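# Find the cracked bed slat and set it on the table

## Task

Six loose slats sit in a bed frame, and one of them has an internal split that cannot be seen; pressing on slats is allowed to find it. Remove that split slat and leave it lying on the table so that it touches no part of the frame and nothing of it sticks out past the table edge. The remaining five slats must be seated in the frame at the end, held there by nothing but the frame (not by the robot). Finally open the grippers and move the arms away.

## Robot and tools

Robot: two Kinova Gen3 arms with Robotiq 2F-85 parallel grippers, named left_arm and right_arm. The names do not refer to image sides. Scene frame: origin on the table top midway between the arms, +x out across the table, +z up, left_arm on the +y side. Arm bases: left_arm at (+0.038, +0.278, 0) m, right_arm at (-0.048, -0.366, 0) m, both nearly unrotated about z.

Gripper frame: +z runs along the fingers away from the wrist, y is the closing direction. The reported end_effector_position is the point between the pads when closed; closed fingertips extend about 19 mm past it (6 mm when fully open). Closing pushes the tips roughly 13 mm farther out, so keep that margin above surfaces. Reported hand positions can be slightly wrong, more so at long reach.

The 16-number row (used by execute_actions and move): all numbers in [-1, 1]. First 8 for left_arm: dx, dy, dz, rx, ry, rz, gripper position, gripper speed. Next 8 for right_arm in the same order. dx..rz are an offset, not a pose: they are measured in that gripper's own axes from its pose in the most recent result showing it (before any such result, and for later calls within one reply, from where the arm is when the action begins). Scale: 1.0 = 0.6 m for dx, dy, dz and 1.0 = 180 degrees for rx, ry, rz, which form one rotation vector. All zeros therefore means go back to that reference pose, not hold still. Gripper position is absolute: +1 fully open (85 mm), 0 about 41 mm, pads touch near -0.8, -1 closes until blocked. Gripper speed: -1 about 20 mm/s, 0 about 85, +1 about 150. To keep a gripper as it is, resend its previous position and speed (0 is a real command). Grip force on a full close is set by the arm, roughly 190 to 235 N per pad.

execute_actions: argument actions is a list holding at most one item. Empty list: just returns the state. {"rows": [[16 numbers], ...], "steps": n}: n control steps of 1/30 s, n up to 15 (default 15), one row per step, the last row repeated if rows run out; each row is an offset from the same reference pose, not from the previous row. {"steps": n} alone is a wait of up to 300 steps counted from the last result, including reply time. Optional pictures true/false.

move: target is one 16-number row (offsets as above); speed in m/s from 0.002 to 0.5, default 0.25, rotation limited to twice that in rad/s. Both grippers travel straight-line paths ending together, lasting 0.5 to 10 s; paths longer than that are cut off. No obstacle or arm-arm avoidance. Finger numbers apply at the start. Faster motion and targets set deeper past a contact both produce harder hits and pushes. The result adds a move: line with the ending (done, off_target, moving, held, fault), any limits (paced = pose clipped; held = a check blocked some steps, after which the arm may surge) and each gripper's distance from its target.

wait: seconds from 0 to 10; nothing new is sent.

zoom_image: camera (cam_head_left, cam_head_right, cam_left_wrist, cam_right_wrist) and region [x0, y0, x1, y1] in pixels, at most 504x504, origin top-left. All images are 504x504. Calibration (K, distortion, T_world_to_cam) is given per camera and may be off by a few degrees and millimetres.

read_manual: returns licence texts only. finished_scene: pass the current scene number; it ends the scene irreversibly and reports success.

Control behaviour: each step the commanded pose is clipped to within 70 mm and 16 degrees of the measured pose, then solved by damped IK, position taking priority over orientation. Far targets may need several actions; after an action an arm continues only to its last clipped pose. Check the pose in each result and send the remainder. A Hand target line shows where each arm is currently being driven.

Result lines: the state line gives each gripper's position (m) and quat_wxyz. position_measured_pct is about 50 - 50 x finger position (0 = fully open). Fingers halting short of the request below about 90 means something is held or blocking; about 90 or slightly more means the pads met, on nothing or on something very thin. HELD marks steps where a command was not fully sent; pose unreachable means the clearance check altered or blocked an arm's command. Joint torques are reported with offsets and noise. MOTOR HOT appears from 60 °C; at 75 °C an OVER-TEMPERATURE FAULT makes the arm sag. A TORQUE FAULT (contact torque reaching load limits: 48.6 N m on the first four joints, 30.6 N m on the wrist joints, held weight included) freezes that arm for 10 s.

Gripping: close with position -1 and keep sending it. For a gentle grip, open first, then close to just under the object's width. Release by commanding a width larger than the object. Fingers may reclose by themselves if the object shifts or slips.

Avoid: knocking or placing anything off the table (failure), dropping or slamming objects, fast or deep pushes into slats or frame, and contact between the two arms. Pressing slats to detect the weak one should be gentle and controlled.

Each tool is called after "Request:" by a JSON object that holds its "method" and its "body", one argument or row to a line.

## Session

Request:
{"method": "execute_actions", "body": {
  "actions": []
}}

Scene clock: 0.00 s of 5100.00 s.
left_arm: end_effector_position=(+0.8576, +0.4619, +0.2121) position_measured_pct=0.0 end_effector_quat_wxyz=(+0.518, +0.429, +0.719, +0.175) | right_arm: end_effector_position=(+0.2834, +0.2951, +0.2619) position_measured_pct=0.0 end_effector_quat_wxyz=(-0.266, +0.547, -0.492, -0.623)
Joint positions: left_arm=[-0.86   1.206  1.057  1.293 -0.653  0.068  0.3  ] | right_arm=[-0.296  1.254 -1.011  1.234 -0.847  0.721  3.304]
Joint velocities: left_arm=[ 0.  0.  0. -0. -0.  0.  0.] | right_arm=[-0.    -0.     0.001 -0.    -0.001  0.001  0.001]
Joint torques (N m, as the joint torque sensors report them, + toward a larger angle): no reading
Hand target (left_arm): +0.858, +0.462, +0.212; +0.518, +0.429, +0.719, +0.175
Hand target (right_arm): +0.283, +0.295, +0.262; -0.266, +0.547, -0.492, -0.623

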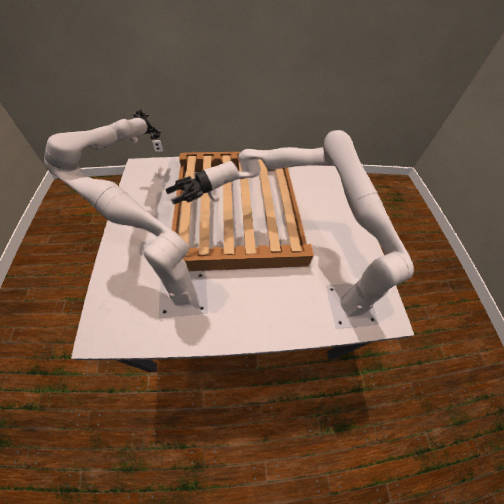

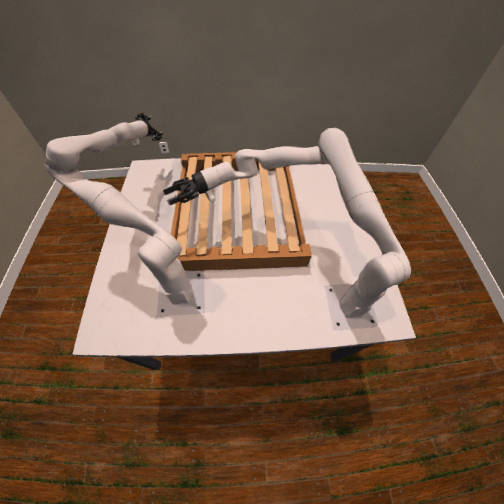

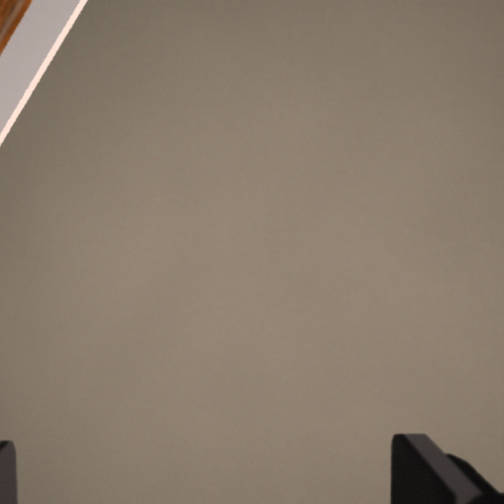

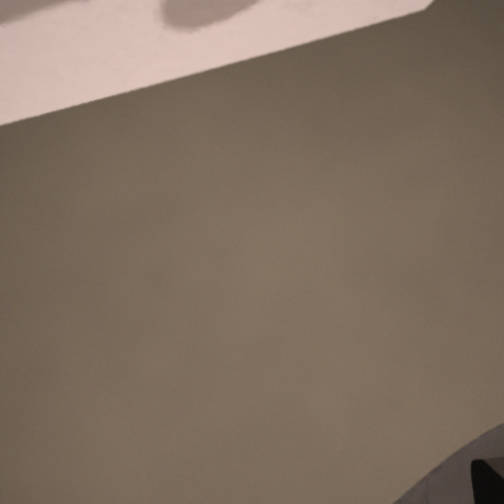

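Request:
{"method": "move", "body": {
  "target": [0,0,0,0,0,0,1,0,0.195,0.033,-0.854,-0.201,0.470,-0.371,-1,0]
}}

Scene clock: 11.97 s of 5100.00 s.
left_arm: end_effector_position=(+0.8576, +0.4619, +0.2121) position_measured_pct=0.0 end_effector_quat_wxyz=(+0.518, +0.429, +0.719, +0.175) | right_arm: end_effector_position=(+0.4506, -0.1982, +0.2003) position_measured_pct=91.7 end_effector_quat_wxyz=(-0.001, +1.000, -0.001, +0.001)
Joint positions: left_arm=[-0.86   1.206  1.057  1.293 -0.653  0.068  0.3  ] | right_arm=[-0.039  0.655 -0.603  1.362  0.375  1.236  4.052]
Joint velocities: left_arm=[-0.001  0.002  0.    -0.     0.     0.    -0.   ] | right_arm=[ 0.005 -0.008  0.     0.005 -0.    -0.004 -0.001]
Joint torques (N m, as the joint torque sensors report them, + toward a larger angle): left_arm=[  0.16 -23.82   8.73  -5.52  -0.09  -2.42   0.08] | right_arm=[ -0.19 -20.51  -2.42  -8.7    0.13  -0.03   0.16]
Hand target (left_arm): +0.858, +0.462, +0.212; +0.518, +0.429, +0.719, +0.175
Hand target (right_arm): +0.451, -0.198, +0.201; -0.001, +1.000, -0.001, +0.002
Off the commanded pose (left_arm): 0.000 m, 0 deg.
Off the commanded pose (right_arm): 0.002 m, 0 deg.
After step 90, 4.57 s passed at rest.
move: done
camera_calibration (this result's frames):
cam_left_wrist: T_world_to_cam=[[0.397586, 0.563457, 0.724183, -0.762417], [0.0523662, -0.801892, 0.595169, 0.248348], [0.916069, -0.198708, -0.348327, -0.479013], [0, 0, 0, 1]] pos_world=[0.72893, 0.533553, 0.237468]
cam_right_wrist: T_world_to_cam=[[-0.164778, -0.986312, -0.00608813, -0.112756], [-0.986326, 0.164793, -0.00212544, 0.538076], [0.00309963, 0.00565465, -0.999979, 0.341283], [0, 0, 0, 1]] pos_world=[0.511081, -0.201814, 0.341733]

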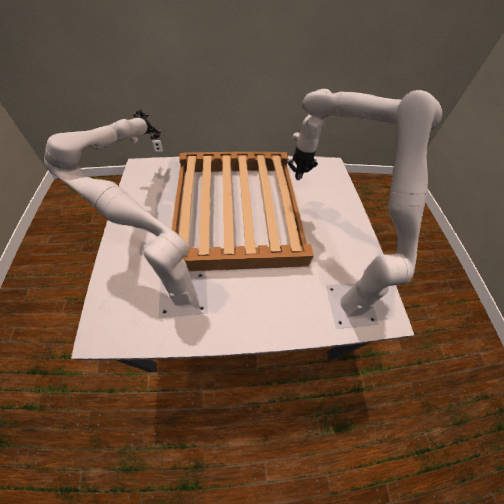

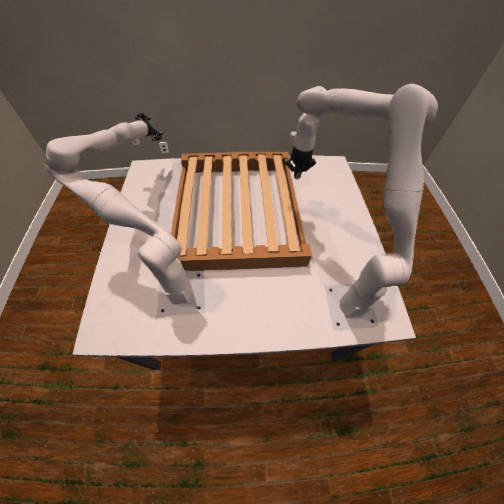

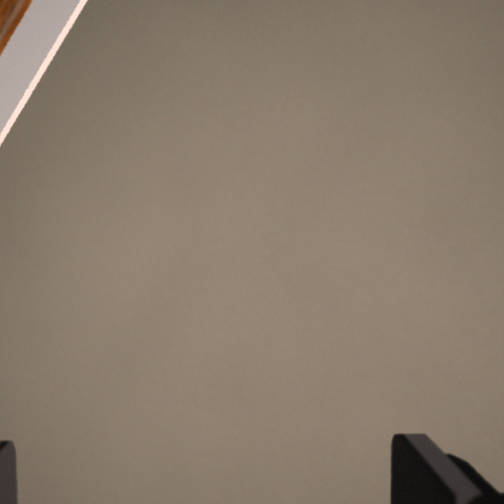

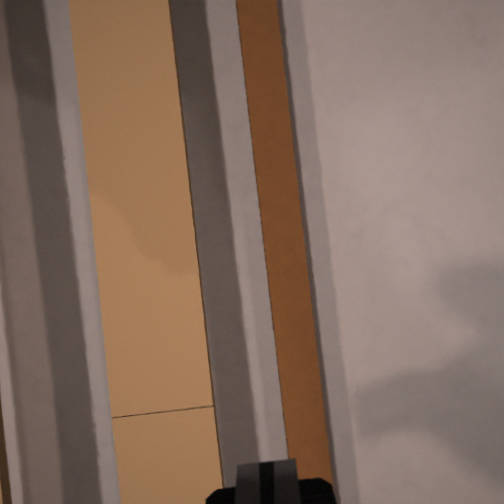

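Request:
{"method": "move", "body": {
  "target": [0,0,0,0,0,0,1,0,0,-0.072,0.15,0,0,0,-1,0],
  "speed": 0.15
}}

Request:
{"method": "move", "body": {
  "target": [0,0,0,0,0,0,1,0,0,0,0.07,0,0,0,-1,0],
  "speed": 0.02
}}

Scene clock: 17.50 s of 5100.00 s.
left_arm: end_effector_position=(+0.8576, +0.4619, +0.2121) position_measured_pct=0.0 end_effector_quat_wxyz=(+0.518, +0.429, +0.719, +0.175) | right_arm: end_effector_position=(+0.4510, -0.1555, +0.1104) position_measured_pct=91.7 end_effector_quat_wxyz=(-0.000, +1.000, -0.001, +0.001)
Joint positions: left_arm=[-0.86   1.206  1.057  1.293 -0.653  0.068  0.3  ] | right_arm=[-0.14   0.789 -0.562  1.425  0.451  1.054  3.927]
Joint velocities: left_arm=[ 0.001  0.002  0.001 -0.     0.    -0.     0.   ] | right_arm=[-0.003  0.003 -0.    -0.     0.001  0.002 -0.001]
Joint torques (N m, as the joint torque sensors report them, + toward a larger angle): left_arm=[ -0.05 -23.57   8.81  -5.77  -0.11  -2.73   0.06] | right_arm=[  0.12 -21.24  -2.69  -7.57  -0.01  -0.14   0.13]
Hand target (left_arm): +0.858, +0.462, +0.212; +0.518, +0.429, +0.719, +0.175
Hand target (right_arm): +0.451, -0.155, +0.110; -0.000, +1.000, -0.001, +0.001
Off the commanded pose (left_arm): 0.000 m, 0 deg.
Off the commanded pose (right_arm): 0.001 m, 0 deg.
After step 90, 1.47 s passed at rest.
move: done
camera_calibration (this result's frames):
cam_left_wrist: T_world_to_cam=[[0.397583, 0.563458, 0.724184, -0.762417], [0.0523666, -0.801892, 0.595169, 0.248348], [0.916071, -0.198706, -0.348325, -0.479016], [0, 0, 0, 1]] pos_world=[0.728931, 0.533554, 0.237468]
cam_right_wrist: T_world_to_cam=[[-0.165744, -0.986152, -0.00579284, -0.0707021], [-0.986164, 0.165758, -0.00216452, 0.531331], [0.00309475, 0.00535394, -0.999981, 0.251124], [0, 0, 0, 1]] pos_world=[0.511483, -0.15914, 0.25186]

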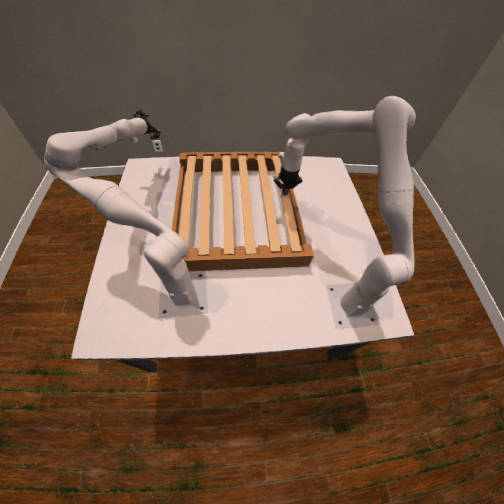

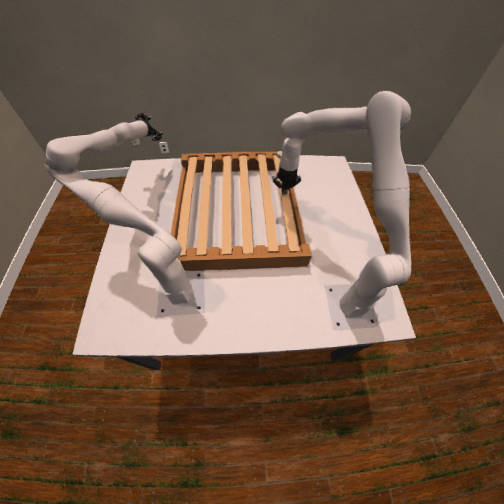

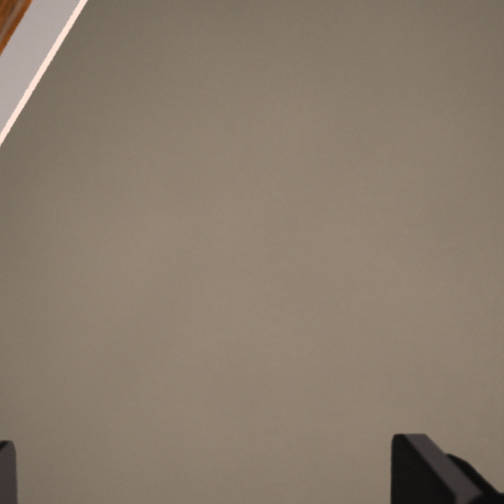

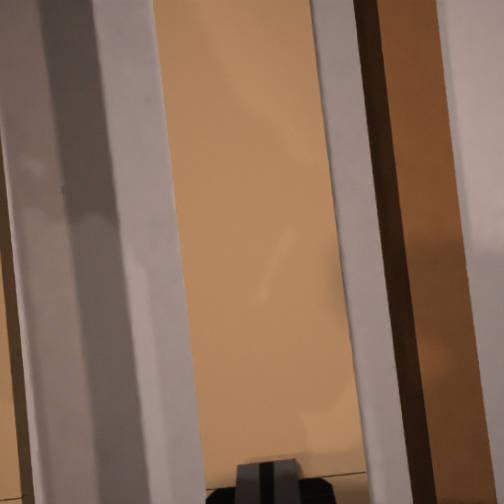

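Scene clock: 19.83 s of 5100.00 s.
left_arm: end_effector_position=(+0.8576, +0.4619, +0.2121) position_measured_pct=0.0 end_effector_quat_wxyz=(+0.518, +0.429, +0.719, +0.175) | right_arm: end_effector_position=(+0.4595, -0.1509, +0.0964) position_measured_pct=91.7 end_effector_quat_wxyz=(-0.006, +1.000, -0.001, +0.022)
Joint positions: left_arm=[-0.86   1.206  1.057  1.293 -0.653  0.068  0.3  ] | right_arm=[-0.151  0.799 -0.545  1.455  0.482  0.974  3.899]
Joint velocities: left_arm=[ 0.     0.001 -0.    -0.     0.001 -0.     0.   ] | right_arm=[-0.002 -0.002  0.003  0.001  0.    -0.001  0.001]
Joint torques (N m, as the joint torque sensors report them, + toward a larger angle): left_arm=[  0.22 -23.48   8.7   -5.64   0.02  -2.74   0.35] | right_arm=[-0.44 11.88  4.13  0.5   1.59 -5.3  -0.08]
Hand target (left_arm): +0.858, +0.462, +0.212; +0.518, +0.429, +0.719, +0.175
Hand target (right_arm): +0.450, -0.156, +0.070; -0.000, +1.000, -0.001, +0.001
Off the commanded pose (left_arm): 0.000 m, 0 deg.
Off the commanded pose (right_arm): 0.030 m, 2 deg.
move: off_target (right_arm)
camera_calibration (this result's frames):
cam_left_wrist: T_world_to_cam=[[0.39758, 0.563459, 0.724185, -0.762417], [0.0523671, -0.801892, 0.59517, 0.248347], [0.916072, -0.198704, -0.348323, -0.479019], [0, 0, 0, 1]] pos_world=[0.728932, 0.533556, 0.237469]
cam_right_wrist: T_world_to_cam=[[-0.165547, -0.985917, -0.0237084, -0.0632037], [-0.985171, 0.166425, -0.0417129, 0.542385], [0.0450711, 0.0164514, -0.998848, 0.219285], [0, 0, 0, 1]] pos_world=[0.513995, -0.156188, 0.240158]

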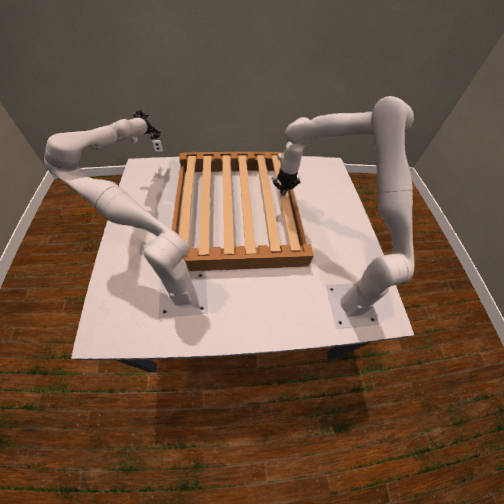

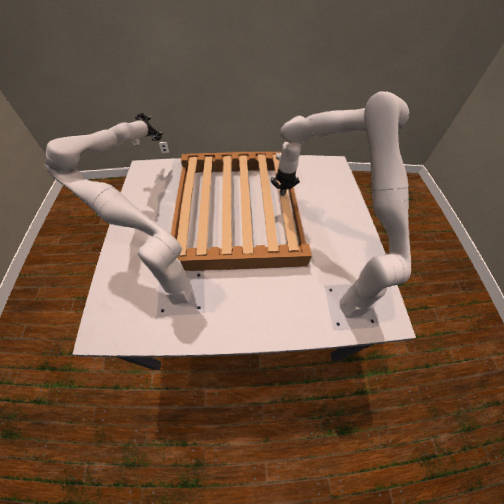

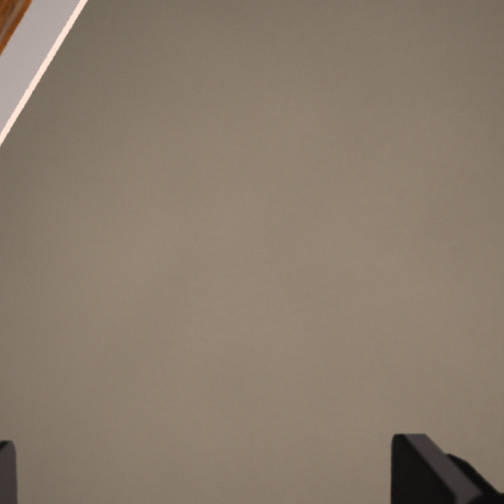

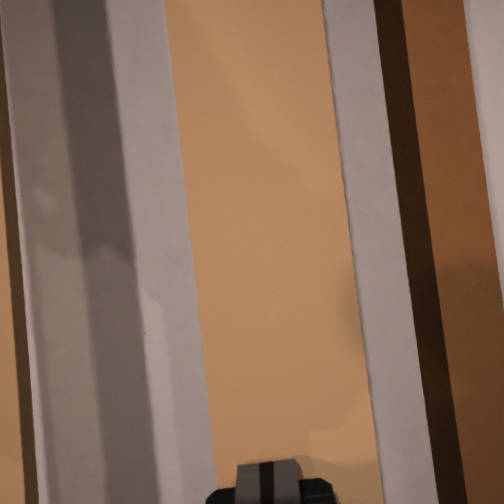

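Request:
{"method": "move", "body": {
  "target": [0,0,0,0,0,0,1,0,-0.014,0,-0.03,-0.004,-0.014,0,-1,0],
  "speed": 0.1
}}

Request:
{"method": "move", "body": {
  "target": [0,0,0,0,0,0,1,0,0,-0.137,0,0,0,0,-1,0],
  "speed": 0.15
}}

Request:
{"method": "move", "body": {
  "target": [0,0,0,0,0,0,1,0,0,0,0.05,0,0,0,-1,0],
  "speed": 0.03
}}

Request:
{"method": "move", "body": {
  "target": [0,0,0,0,0,0,1,0,-0.008,0,-0.03,0,-0.008,0,-1,0],
  "speed": 0.1
}}

Request:
{"method": "move", "body": {
  "target": [0,0,0,0,0,0,1,0,0,-0.14,0,0,0,0,-1,0],
  "speed": 0.15
}}

Request:
{"method": "move", "body": {
  "target": [0,0,0,0,0,0,1,0,0,0,0.05,0,0,0,-1,0],
  "speed": 0.03
}}

Scene clock: 28.90 s of 5100.00 s.
left_arm: end_effector_position=(+0.8576, +0.4619, +0.2121) position_measured_pct=0.0 end_effector_quat_wxyz=(+0.518, +0.429, +0.719, +0.175) | right_arm: end_effector_position=(+0.4502, -0.1511, +0.1140) position_measured_pct=91.7 end_effector_quat_wxyz=(+0.000, +1.000, -0.001, +0.000)
Joint positions: left_arm=[-0.86   1.206  1.057  1.293 -0.653  0.068  0.3  ] | right_arm=[-0.151  0.787 -0.559  1.414  0.445  1.067  3.924]
Joint velocities: left_arm=[ 0.     0.001  0.     0.    -0.001  0.     0.   ] | right_arm=[ 0.     0.001  0.    -0.002 -0.001  0.004 -0.001]
Joint torques (N m, as the joint torque sensors report them, + toward a larger angle): left_arm=[  0.15 -24.13   8.66  -5.32   0.03  -2.64   0.07] | right_arm=[  0.   -21.94  -2.95  -8.06   0.05   0.01   0.12]
Hand target (left_arm): +0.858, +0.462, +0.212; +0.518, +0.429, +0.719, +0.175
Hand target (right_arm): +0.450, -0.151, +0.114; +0.000, +1.000, -0.001, +0.000
Off the commanded pose (left_arm): 0.000 m, 0 deg.
Off the commanded pose (right_arm): 0.000 m, 0 deg.
After step 90, 5.33 s passed at rest.
move: done
camera_calibration (this result's frames):
cam_left_wrist: T_world_to_cam=[[0.397576, 0.56346, 0.724186, -0.762416], [0.0523675, -0.801892, 0.59517, 0.248347], [0.916073, -0.198702, -0.34832, -0.479021], [0, 0, 0, 1]] pos_world=[0.728932, 0.533556, 0.237469]
cam_right_wrist: T_world_to_cam=[[-0.16599, -0.986119, -0.00408492, -0.0665194], [-0.986127, 0.165994, -0.000587096, 0.529717], [0.00125702, 0.0039308, -0.999991, 0.255278], [0, 0, 0, 1]] pos_world=[0.511006, -0.154529, 0.255316]

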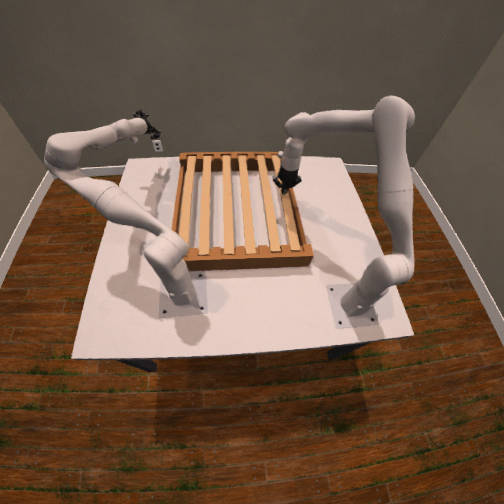

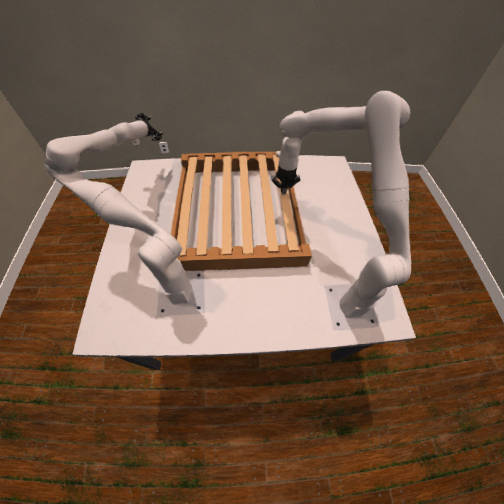

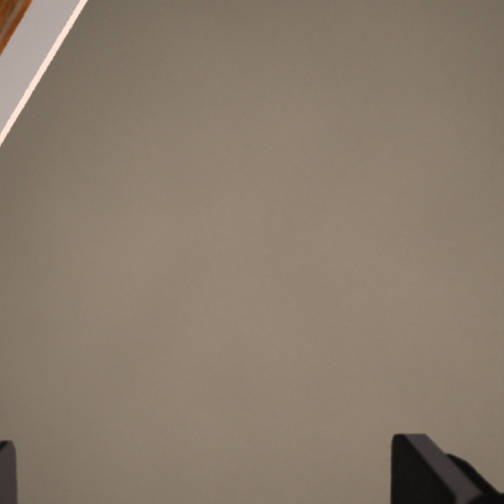

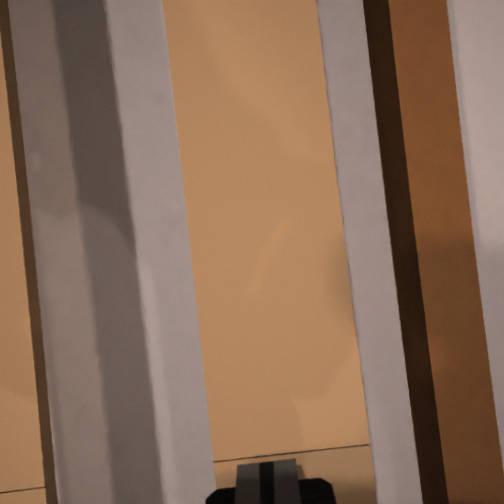

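Scene clock: 29.83 s of 5100.00 s.
left_arm: end_effector_position=(+0.8576, +0.4619, +0.2121) position_measured_pct=0.0 end_effector_quat_wxyz=(+0.518, +0.429, +0.719, +0.175) | right_arm: end_effector_position=(+0.4503, -0.0695, +0.1139) position_measured_pct=91.7 end_effector_quat_wxyz=(+0.000, +1.000, -0.002, +0.000)
Joint positions: left_arm=[-0.86   1.206  1.057  1.293 -0.653  0.068  0.3  ] | right_arm=[-0.315  0.86  -0.548  1.252  0.449  1.148  3.828]
Joint velocities: left_arm=[-0.001  0.    -0.    -0.     0.     0.    -0.   ] | right_arm=[-0.007  0.006 -0.002 -0.005 -0.001  0.    -0.001]
Joint torques (N m, as the joint torque sensors report them, + toward a larger angle): left_arm=[  0.07 -23.59   8.52  -6.04  -0.03  -2.62   0.13] | right_arm=[ -0.37 -23.68  -2.44  -8.37   0.16  -0.01   0.08]
Hand target (left_arm): +0.858, +0.462, +0.212; +0.518, +0.429, +0.719, +0.175
Hand target (right_arm): +0.450, -0.069, +0.114; +0.001, +1.000, -0.001, +0.000
Off the commanded pose (left_arm): 0.000 m, 0 deg.
Off the commanded pose (right_arm): 0.001 m, 0 deg.
move: done
camera_calibration (this result's frames):
cam_left_wrist: T_world_to_cam=[[0.397573, 0.563461, 0.724187, -0.762416], [0.0523678, -0.801891, 0.595171, 0.248347], [0.916075, -0.1987, -0.348318, -0.479024], [0, 0, 0, 1]] pos_world=[0.728933, 0.533557, 0.23747]
cam_right_wrist: T_world_to_cam=[[-0.166525, -0.98603, -0.00377827, 0.0142], [-0.986036, 0.166528, -0.000736431, 0.5163], [0.00135533, 0.00360288, -0.999993, 0.254819], [0, 0, 0, 1]] pos_world=[0.51111, -0.0728951, 0.255251]

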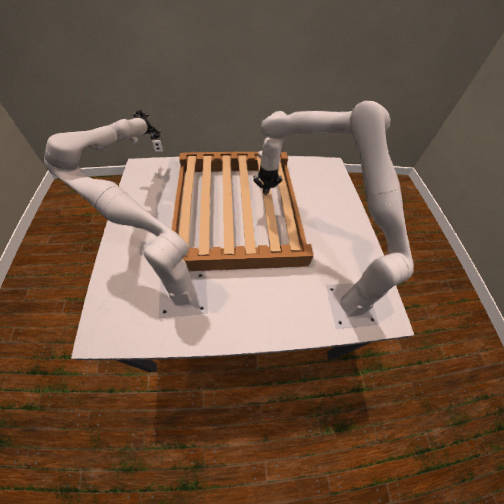

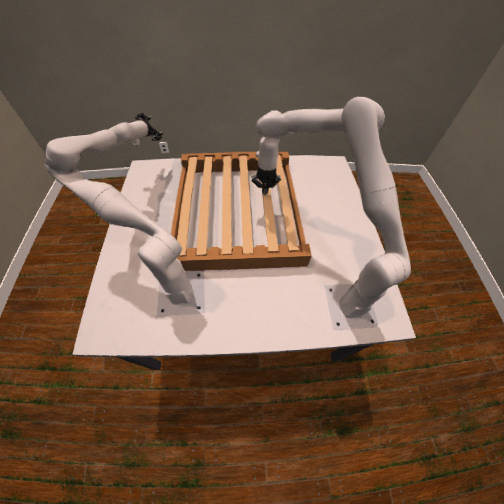

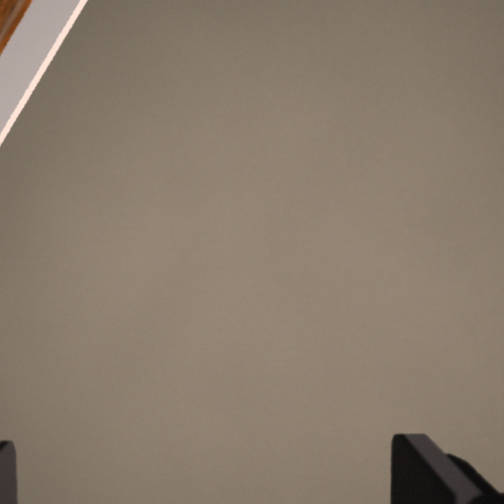

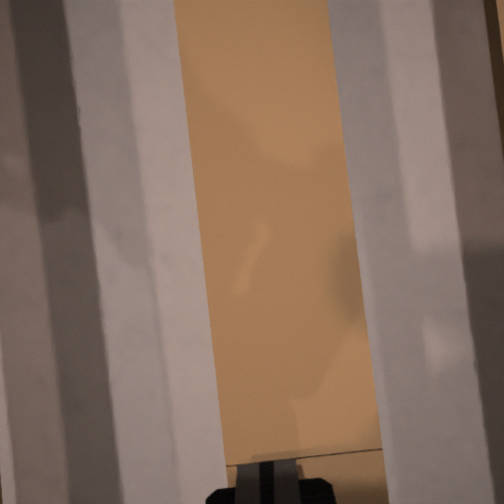

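Scene clock: 31.07 s of 5100.00 s.
left_arm: end_effector_position=(+0.8576, +0.4619, +0.2121) position_measured_pct=0.0 end_effector_quat_wxyz=(+0.518, +0.429, +0.719, +0.175) | right_arm: end_effector_position=(+0.4541, -0.0667, +0.1005) position_measured_pct=91.7 end_effector_quat_wxyz=(-0.004, +1.000, -0.002, +0.011)
Joint positions: left_arm=[-0.86   1.206  1.057  1.293 -0.653  0.068  0.3  ] | right_arm=[-0.317  0.871 -0.54   1.278  0.468  1.093  3.812]
Joint velocities: left_arm=[-0.001  0.001  0.     0.    -0.002  0.    -0.001] | right_arm=[-0.001 -0.001  0.002  0.001 -0.001 -0.004  0.001]
Joint torques (N m, as the joint torque sensors report them, + toward a larger angle): left_arm=[  0.08 -23.85   8.25  -5.54   0.07  -2.49   0.13] | right_arm=[-0.49 -4.19  0.65 -3.27  1.13 -3.78  0.08]
Hand target (left_arm): +0.858, +0.462, +0.212; +0.518, +0.429, +0.719, +0.175
Hand target (right_arm): +0.450, -0.070, +0.084; +0.000, +1.000, -0.002, +0.000
Off the commanded pose (left_arm): 0.000 m, 0 deg.
Off the commanded pose (right_arm): 0.017 m, 1 deg.
move: off_target (right_arm)
camera_calibration (this result's frames):
cam_left_wrist: T_world_to_cam=[[0.39757, 0.563463, 0.724188, -0.762416], [0.0523683, -0.801891, 0.595171, 0.248347], [0.916076, -0.198698, -0.348315, -0.479027], [0, 0, 0, 1]] pos_world=[0.728933, 0.533558, 0.237471]
cam_right_wrist: T_world_to_cam=[[-0.166986, -0.98582, -0.016567, 0.0189616], [-0.985706, 0.1673, -0.019853, 0.521415], [0.0223431, 0.013015, -0.999666, 0.232423], [0, 0, 0, 1]] pos_world=[0.511935, -0.0715652, 0.243012]

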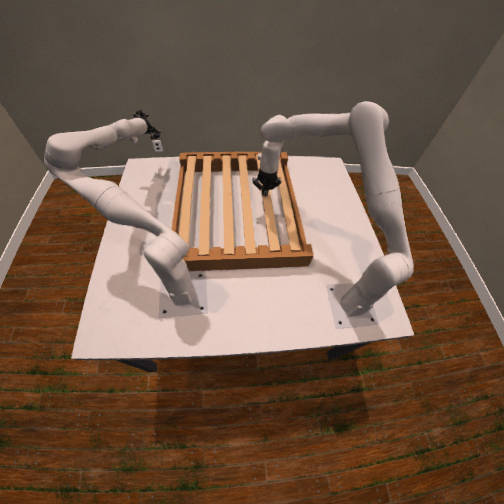

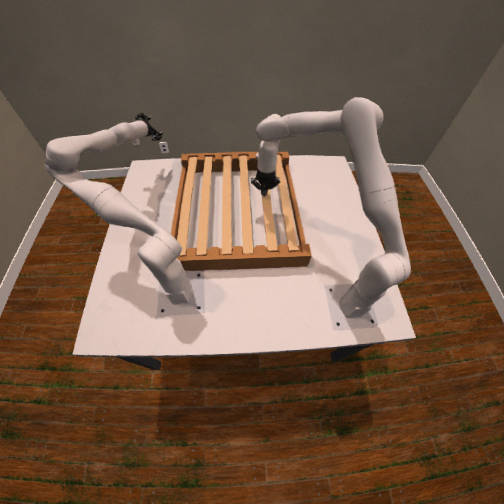

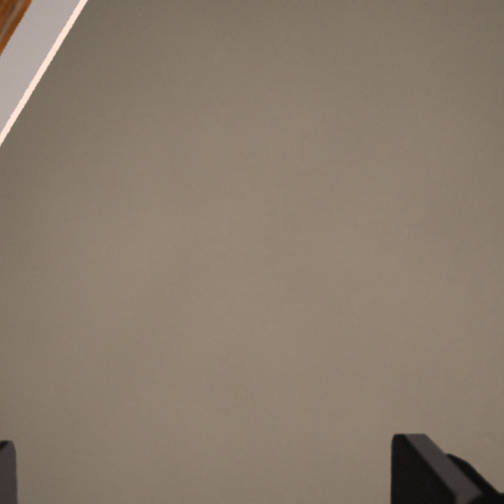

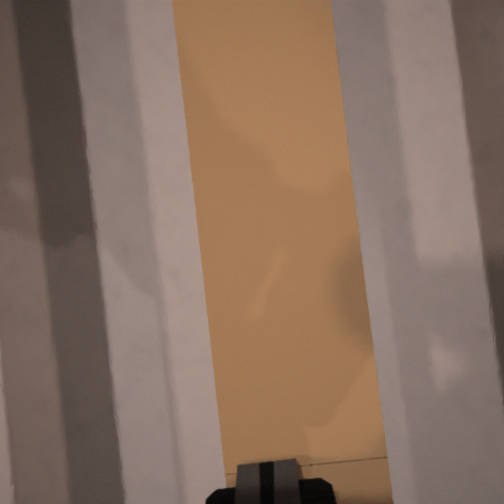

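Scene clock: 31.80 s of 5100.00 s.
left_arm: end_effector_position=(+0.8576, +0.4619, +0.2121) position_measured_pct=0.0 end_effector_quat_wxyz=(+0.518, +0.429, +0.719, +0.175) | right_arm: end_effector_position=(+0.4489, -0.0668, +0.1184) position_measured_pct=91.7 end_effector_quat_wxyz=(-0.004, +1.000, -0.002, -0.002)
Joint positions: left_arm=[-0.86   1.206  1.057  1.293 -0.653  0.068  0.3  ] | right_arm=[-0.312  0.856 -0.554  1.248  0.44   1.154  3.832]
Joint velocities: left_arm=[-0.     0.001 -0.     0.    -0.001 -0.    -0.001] | right_arm=[ 0.001  0.     0.    -0.001 -0.     0.002 -0.001]
Joint torques (N m, as the joint torque sensors report them, + toward a larger angle): left_arm=[ -0.02 -23.73   8.82  -5.56  -0.11  -2.46   0.13] | right_arm=[  0.04 -23.36  -2.34  -7.62   0.19  -0.04   0.37]
Hand target (left_arm): +0.858, +0.462, +0.212; +0.518, +0.429, +0.719, +0.175
Hand target (right_arm): +0.449, -0.067, +0.118; -0.004, +1.000, -0.002, -0.002
Off the commanded pose (left_arm): 0.000 m, 0 deg.
Off the commanded pose (right_arm): 0.000 m, 0 deg.
move: done
camera_calibration (this result's frames):
cam_left_wrist: T_world_to_cam=[[0.397567, 0.563464, 0.724189, -0.762415], [0.0523688, -0.801891, 0.595171, 0.248347], [0.916078, -0.198695, -0.348313, -0.47903], [0, 0, 0, 1]] pos_world=[0.728934, 0.533559, 0.237471]
cam_right_wrist: T_world_to_cam=[[-0.166903, -0.985895, -0.0124387, 0.0178033], [-0.98597, 0.166854, 0.00487297, 0.513751], [-0.00272878, 0.0130775, -0.999911, 0.261707], [0, 0, 0, 1]] pos_world=[0.510228, -0.0715918, 0.259402]

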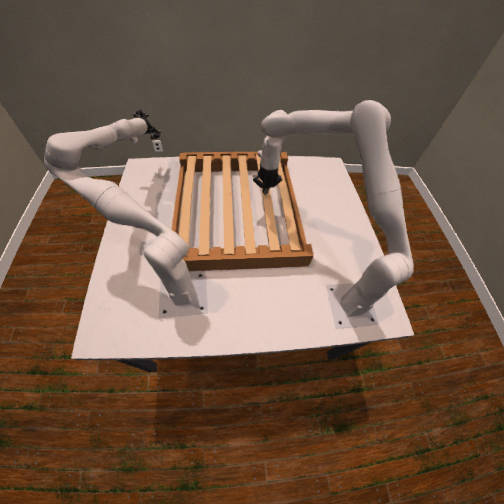

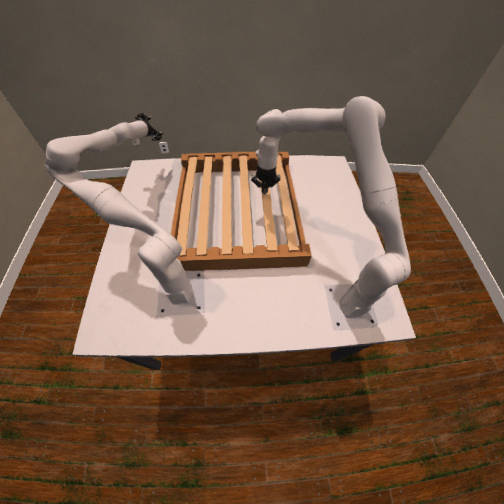

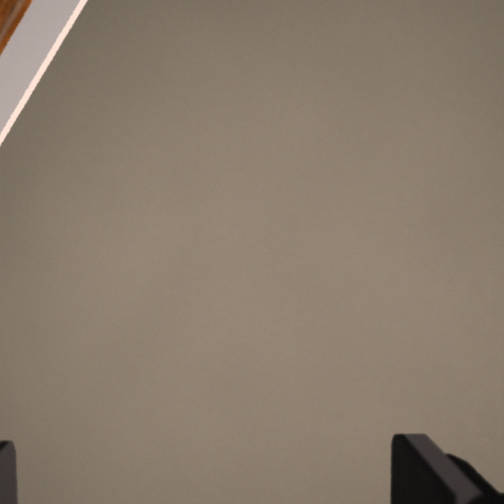

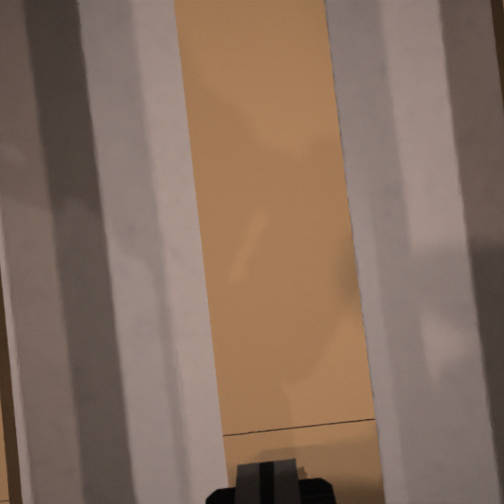

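Scene clock: 32.77 s of 5100.00 s.
left_arm: end_effector_position=(+0.8576, +0.4619, +0.2121) position_measured_pct=0.0 end_effector_quat_wxyz=(+0.518, +0.429, +0.719, +0.175) | right_arm: end_effector_position=(+0.4492, +0.0167, +0.1192) position_measured_pct=91.7 end_effector_quat_wxyz=(-0.004, +1.000, -0.002, -0.001)
Joint positions: left_arm=[-0.86   1.206  1.057  1.293 -0.653  0.068  0.3  ] | right_arm=[-0.477  0.958 -0.539  1.011  0.447  1.272  3.769]
Joint velocities: left_arm=[-0.    -0.001 -0.    -0.     0.     0.001 -0.   ] | right_arm=[-0.007  0.008 -0.001 -0.005  0.001  0.003 -0.001]
Joint torques (N m, as the joint torque sensors report them, + toward a larger angle): left_arm=[ -0.07 -23.96   8.56  -6.2   -0.14  -2.57   0.07] | right_arm=[ -0.08 -25.49  -2.23  -8.35   0.06   0.39   0.3 ]
Hand target (left_arm): +0.858, +0.462, +0.212; +0.518, +0.429, +0.719, +0.175
Hand target (right_arm): +0.449, +0.017, +0.119; -0.004, +1.000, -0.002, -0.002
Off the commanded pose (left_arm): 0.000 m, 0 deg.
Off the commanded pose (right_arm): 0.000 m, 0 deg.
move: done
camera_calibration (this result's frames):
cam_left_wrist: T_world_to_cam=[[0.397563, 0.563465, 0.72419, -0.762415], [0.0523692, -0.80189, 0.595172, 0.248347], [0.916079, -0.198693, -0.34831, -0.479033], [0, 0, 0, 1]] pos_world=[0.728934, 0.53356, 0.237472]
cam_right_wrist: T_world_to_cam=[[-0.167265, -0.985835, -0.0123495, 0.100347], [-0.985909, 0.16722, 0.00457988, 0.500134], [-0.00244992, 0.0129415, -0.999913, 0.261296], [0, 0, 0, 1]] pos_world=[0.510511, 0.0119112, 0.260223]

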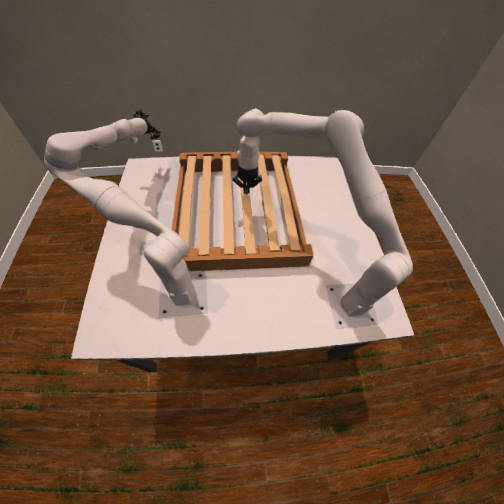

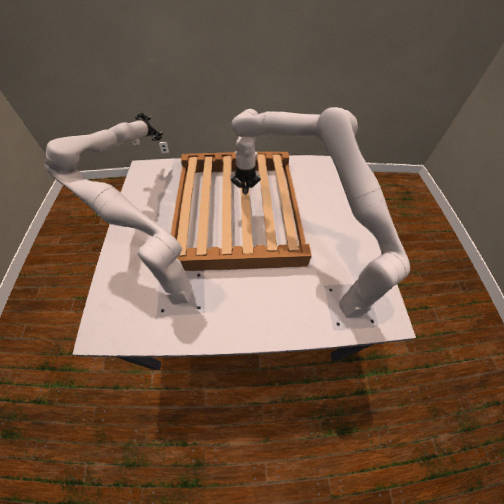

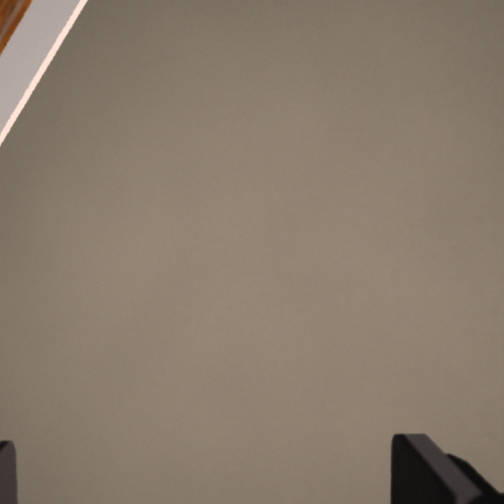

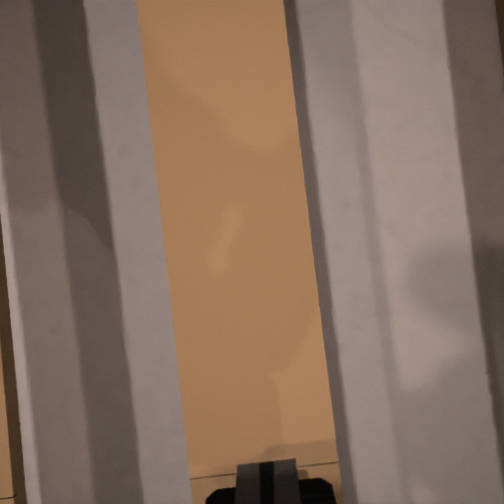

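Scene clock: 34.00 s of 5100.00 s.
left_arm: end_effector_position=(+0.8576, +0.4619, +0.2121) position_measured_pct=0.0 end_effector_quat_wxyz=(+0.518, +0.429, +0.719, +0.175) | right_arm: end_effector_position=(+0.4498, +0.0172, +0.0916) position_measured_pct=91.7 end_effector_quat_wxyz=(-0.005, +1.000, -0.002, -0.000)
Joint positions: left_arm=[-0.86   1.206  1.057  1.293 -0.653  0.068  0.3  ] | right_arm=[-0.476  0.987 -0.532  1.044  0.461  1.211  3.756]
Joint velocities: left_arm=[ 0.001 -0.001 -0.     0.     0.002 -0.001  0.001] | right_arm=[ 0.    -0.    -0.     0.001  0.002 -0.003 -0.002]
Joint torques (N m, as the joint torque sensors report them, + toward a larger angle): left_arm=[  0.18 -23.69   8.36  -5.78  -0.26  -2.57   0.17] | right_arm=[ -0.18 -22.39  -2.09  -7.2   -0.14  -0.7    0.23]
Hand target (left_arm): +0.858, +0.462, +0.212; +0.518, +0.429, +0.719, +0.175
Hand target (right_arm): +0.449, +0.017, +0.089; -0.004, +1.000, -0.002, -0.001
Off the commanded pose (left_arm): 0.000 m, 0 deg.
Off the commanded pose (right_arm): 0.003 m, 0 deg.
move: done
camera_calibration (this result's frames):
cam_left_wrist: T_world_to_cam=[[0.39756, 0.563466, 0.72419, -0.762415], [0.0523697, -0.80189, 0.595172, 0.248347], [0.91608, -0.198691, -0.348308, -0.479035], [0, 0, 0, 1]] pos_world=[0.728935, 0.533561, 0.237473]
cam_right_wrist: T_world_to_cam=[[-0.167792, -0.985717, -0.014416, 0.100995], [-0.985822, 0.167778, 0.00219776, 0.500969], [0.000252307, 0.0145804, -0.999894, 0.232513], [0, 0, 0, 1]] pos_world=[0.510754, 0.0121108, 0.232843]

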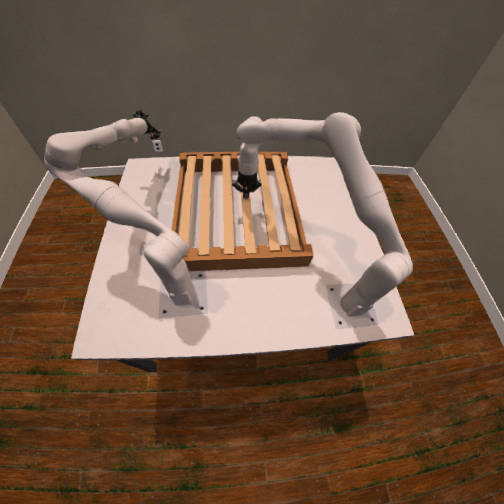

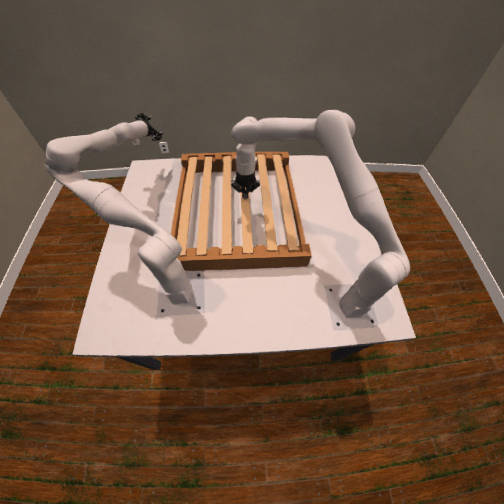

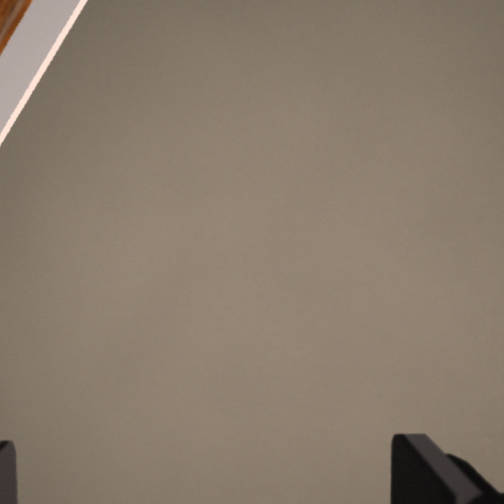

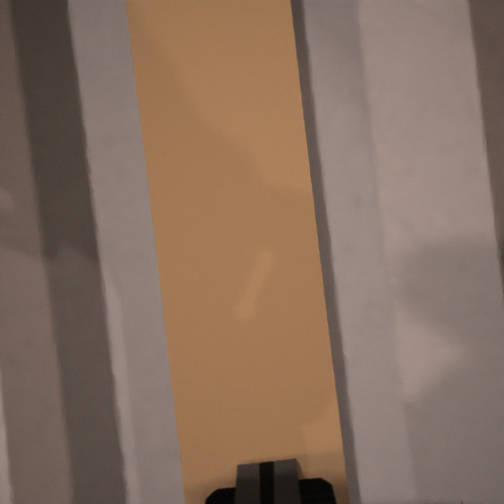

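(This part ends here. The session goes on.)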